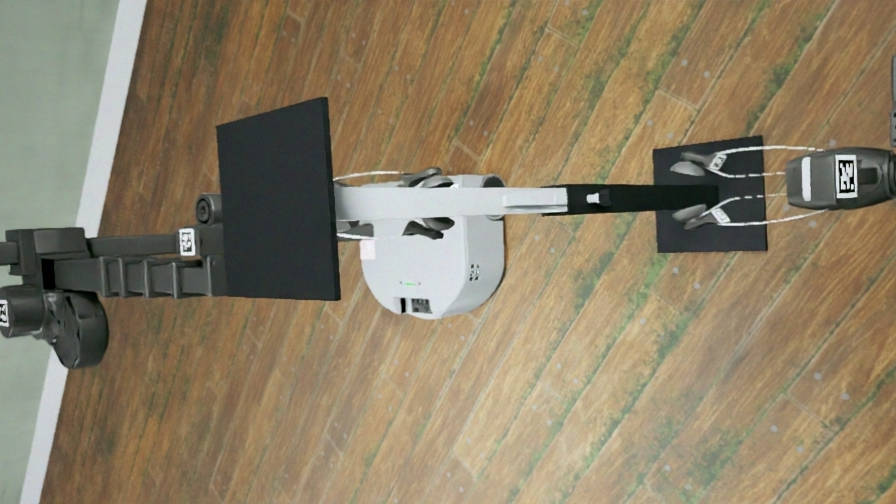

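Scene clock: 53.90 s.
r1.base_odometry: x=+2.621 y=-0.956 heading=-0.350 (m, m, rad; r1's odometry frame)
r1.turned_by_wheels: +0.000 (rad since the last result)
r1.turned_by_imu: +0.000 (rad since the last result)
r1.base_tilt: forward=-0.4 right=+0.1 (deg)
r1.lidar_m: 2.62 2.05 2.02 2.16 3.21 3.21 3.43 2.79 2.73 0.54 4.38 5.61
r1.head_depth_mm: 2596 2467 2023 1689 1454 1282 1139 / 2781 2524 1918 1706 1474 1282 1151 / 2920 2540 606 1504 1409 1244 1204 / 1132 834 610 1549 1491 1310 1159 / 1104 2556 2043 1677 1511 1315 1171 / 3377 2702 2122 1782 1504 1324 1178 / 3564 2735 2130 1792 1535 1323 1189
r1.base_status: not commanded
r1.joint_positions: lift_m=+0.339 arm_m=+0.005 wrist_yaw_rad=+0.001 wrist_pitch_rad=-0.025 wrist_roll_rad=-0.008 gripper_m=+0.045 head_pan_rad=-1.563 head_tilt_rad=-0.790
r1.joint_status: not commanded
r1.motor_effort: left_wheel=+1(1) right_wheel=+0(0) lift_m=+25(24) arm_m=-5(5) wrist_yaw_rad=-1(1) wrist_pitch_rad=+15(15) wrist_roll_rad=+0(0) gripper_m=+0(1) head_pan_rad=-2(2) head_tilt_rad=-7(6) (%)
r1.hand_pose: x=-0.0212 y=-0.4059 z=+0.4473 quat_wxyz=(+0.710, +0.010, -0.704, -0.009) (m; r1's base frame)
r1.wrist_depth_mm: - - - - - - - / - - - - - - - / - - - - - - - / - - - - - - - / - - - 314 - - - / 913 949 842 326 - - - / 696 724 737 688 768 783 779
r2.base_odometry: x=-4.107 y=+0.584 heading=+3.109 (m, m, rad; r2's odometry frame)
r2.turned_by_wheels: +0.000 (rad since the last result)
r2.turned_by_imu: +0.000 (rad since the last result)
r2.base_tilt: forward=+0.6 right=+0.4 (deg)
r2.lidar_m: 2.27 1.77 1.75 1.86 2.73 4.87 3.90 3.03 2.99 0.61 3.86 3.78
r2.head_depth_mm: 2800 2730 2122 1746 1493 - - / 2969 2781 2038 1811 - 1265 1134 / 3214 2803 712 1735 - 1276 1140 / 3307 1375 1220 1590 1510 1300 1145 / 3612 2873 2157 1722 1518 1314 1158 / 3863 2921 2249 1830 1534 1325 1154 / - 2994 2257 1834 1542 1333 1173
r2.base_status: not commanded
r2.joint_positions: lift_m=+0.661 arm_m=+0.222 wrist_yaw_rad=+0.000 wrist_pitch_rad=-0.191 wrist_roll_rad=-0.007 gripper_m=-0.022 head_pan_rad=-1.563 head_tilt_rad=-0.790
r2.joint_status: all done
r2.on_its_own: gripper_m is held at -0.023, not at your -0.030, by its stall guard, which is not easing now; wrist_pitch_rad is at rest, and its effort (+70) is outside its rest range (-20 to +32)
r2.motor_effort: left_wheel=-1(1) right_wheel=+1(1) lift_m=+43(43) arm_m=-1(1) wrist_yaw_rad=+0(0) wrist_pitch_rad=+70(70) wrist_roll_rad=+0(0) gripper_m=-24(21) head_pan_rad=-3(2) head_tilt_rad=-7(7) (%)
r2.hand_pose: x=-0.0215 y=-0.6141 z=+0.7273 quat_wxyz=(+0.707, +0.068, -0.701, -0.067) (m; r2's base frame)
r2.wrist_depth_mm: - - - 131 - - - / - - - 138 - - - / - - - 145 - - - / - - 823 154 - - - / - - - 161 - - - / - - - 170 - - - / - - 830 185 - - -
pictures: r1_head_camera (sideways: a quarter turn clockwise sets it upright)
Images, in order (width x height): r1_head_camera 896x504.

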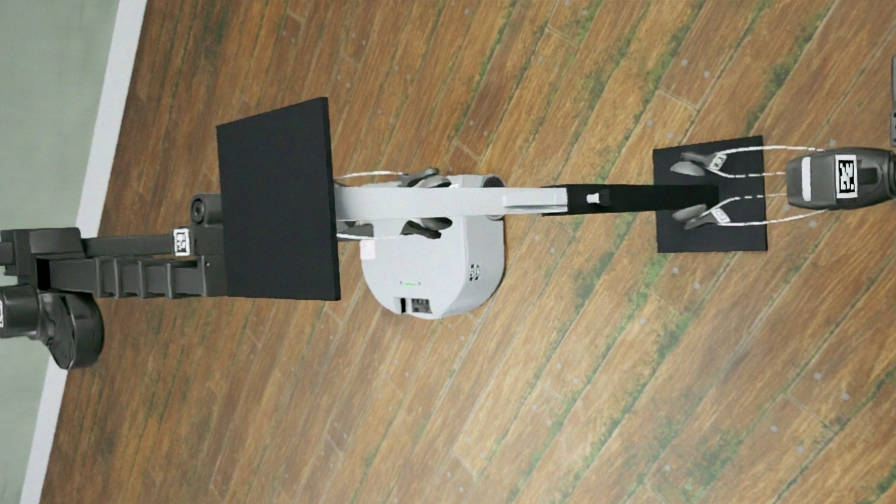

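Request:
execute_actions:
  actions:
    - {"r2":{"joints":{"lift_m":0.625}}}
  cameras: ["r1_head_camera"]

Scene clock: 55.53 s.
r1.base_odometry: x=+2.621 y=-0.956 heading=-0.350 (m, m, rad; r1's odometry frame)
r1.turned_by_wheels: +0.000 (rad since the last result)
r1.turned_by_imu: +0.000 (rad since the last result)
r1.base_tilt: forward=-0.5 right=+0.1 (deg)
r1.lidar_m: 2.62 2.05 2.02 2.16 3.20 3.19 3.43 2.79 2.74 0.54 4.37 5.59
r1.head_depth_mm: 2598 2493 2003 1679 1462 1281 1140 / 2763 2527 1933 1713 1465 1291 1148 / 2944 2591 610 1496 1421 1243 1201 / 1175 938 598 1544 1488 1311 1164 / 1138 2626 2056 1676 1502 1313 1172 / 3424 2664 2108 1757 1519 1322 1179 / 3592 2688 2132 1793 1525 1335 1187
r1.base_status: not commanded
r1.joint_positions: lift_m=+0.339 arm_m=+0.005 wrist_yaw_rad=+0.001 wrist_pitch_rad=-0.025 wrist_roll_rad=-0.008 gripper_m=+0.045 head_pan_rad=-1.563 head_tilt_rad=-0.790
r1.joint_status: not commanded
r1.motor_effort: left_wheel=+1(1) right_wheel=+0(0) lift_m=+24(24) arm_m=-4(4) wrist_yaw_rad=-1(1) wrist_pitch_rad=+15(15) wrist_roll_rad=+0(0) gripper_m=+0(0) head_pan_rad=-3(3) head_tilt_rad=-6(5) (%)
r1.hand_pose: x=-0.0212 y=-0.4059 z=+0.4473 quat_wxyz=(+0.710, +0.010, -0.704, -0.009) (m; r1's base frame)
r1.wrist_depth_mm: - - - 985 - - - / - - - - - - - / - - - - - - - / - - - - - - - / - - - 312 - - - / 922 955 868 327 985 - - / 709 724 743 679 749 774 772
r2.base_odometry: x=-4.107 y=+0.584 heading=+3.109 (m, m, rad; r2's odometry frame)
r2.turned_by_wheels: +0.000 (rad since the last result)
r2.turned_by_imu: -0.001 (rad since the last result)
r2.base_tilt: forward=+0.5 right=+0.2 (deg)
r2.lidar_m: 2.28 1.78 1.74 1.87 2.74 4.87 3.90 3.04 2.98 0.61 3.88 3.80
r2.head_depth_mm: 2809 2754 2145 1747 1504 1307 - / 3011 2780 2092 1754 - 1282 1135 / 3204 2839 716 1729 - 1287 1146 / 3351 1373 1223 1596 1516 1309 1145 / 3647 2880 2153 1716 1530 1313 1156 / 3867 2932 2256 1834 1539 1324 1161 / - 3016 2284 1835 1546 1330 1170
r2.base_status: not commanded
r2.joint_positions: lift_m=+0.625 arm_m=+0.221 wrist_yaw_rad=-0.001 wrist_pitch_rad=-0.078 wrist_roll_rad=-0.007 gripper_m=-0.022 head_pan_rad=-1.563 head_tilt_rad=-0.790
r2.joint_status: all done
r2.on_its_own: gripper_m is held at -0.023, not at your -0.030, by its stall guard, which is not easing now
r2.motor_effort: left_wheel=-2(2) right_wheel=+1(2) lift_m=+16(40) arm_m=+9(9) wrist_yaw_rad=+1(1) wrist_pitch_rad=+28(70) wrist_roll_rad=+0(0) gripper_m=-23(23) head_pan_rad=-2(3) head_tilt_rad=-6(6) (%)
r2.hand_pose: x=-0.0218 y=-0.6200 z=+0.7201 quat_wxyz=(+0.709, +0.027, -0.704, -0.028) (m; r2's base frame)
r2.wrist_depth_mm: - - - 138 - - - / - - - 142 - - - / - - - 147 - - - / - - - 153 - - - / - - - 157 - - - / - - - 163 - - - / - - 915 171 - - -
pictures: r1_head_camera (sideways: a quarter turn clockwise sets it upright)
Images, in order (width x height): r1_head_camera 896x504.

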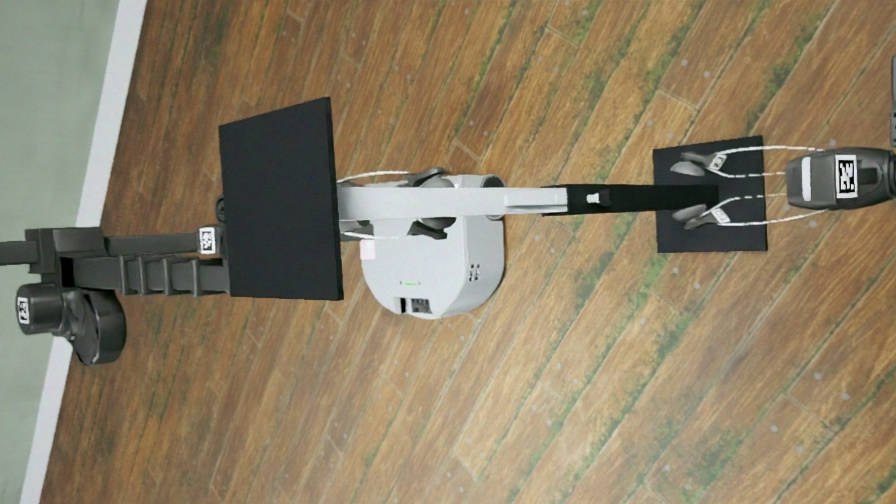

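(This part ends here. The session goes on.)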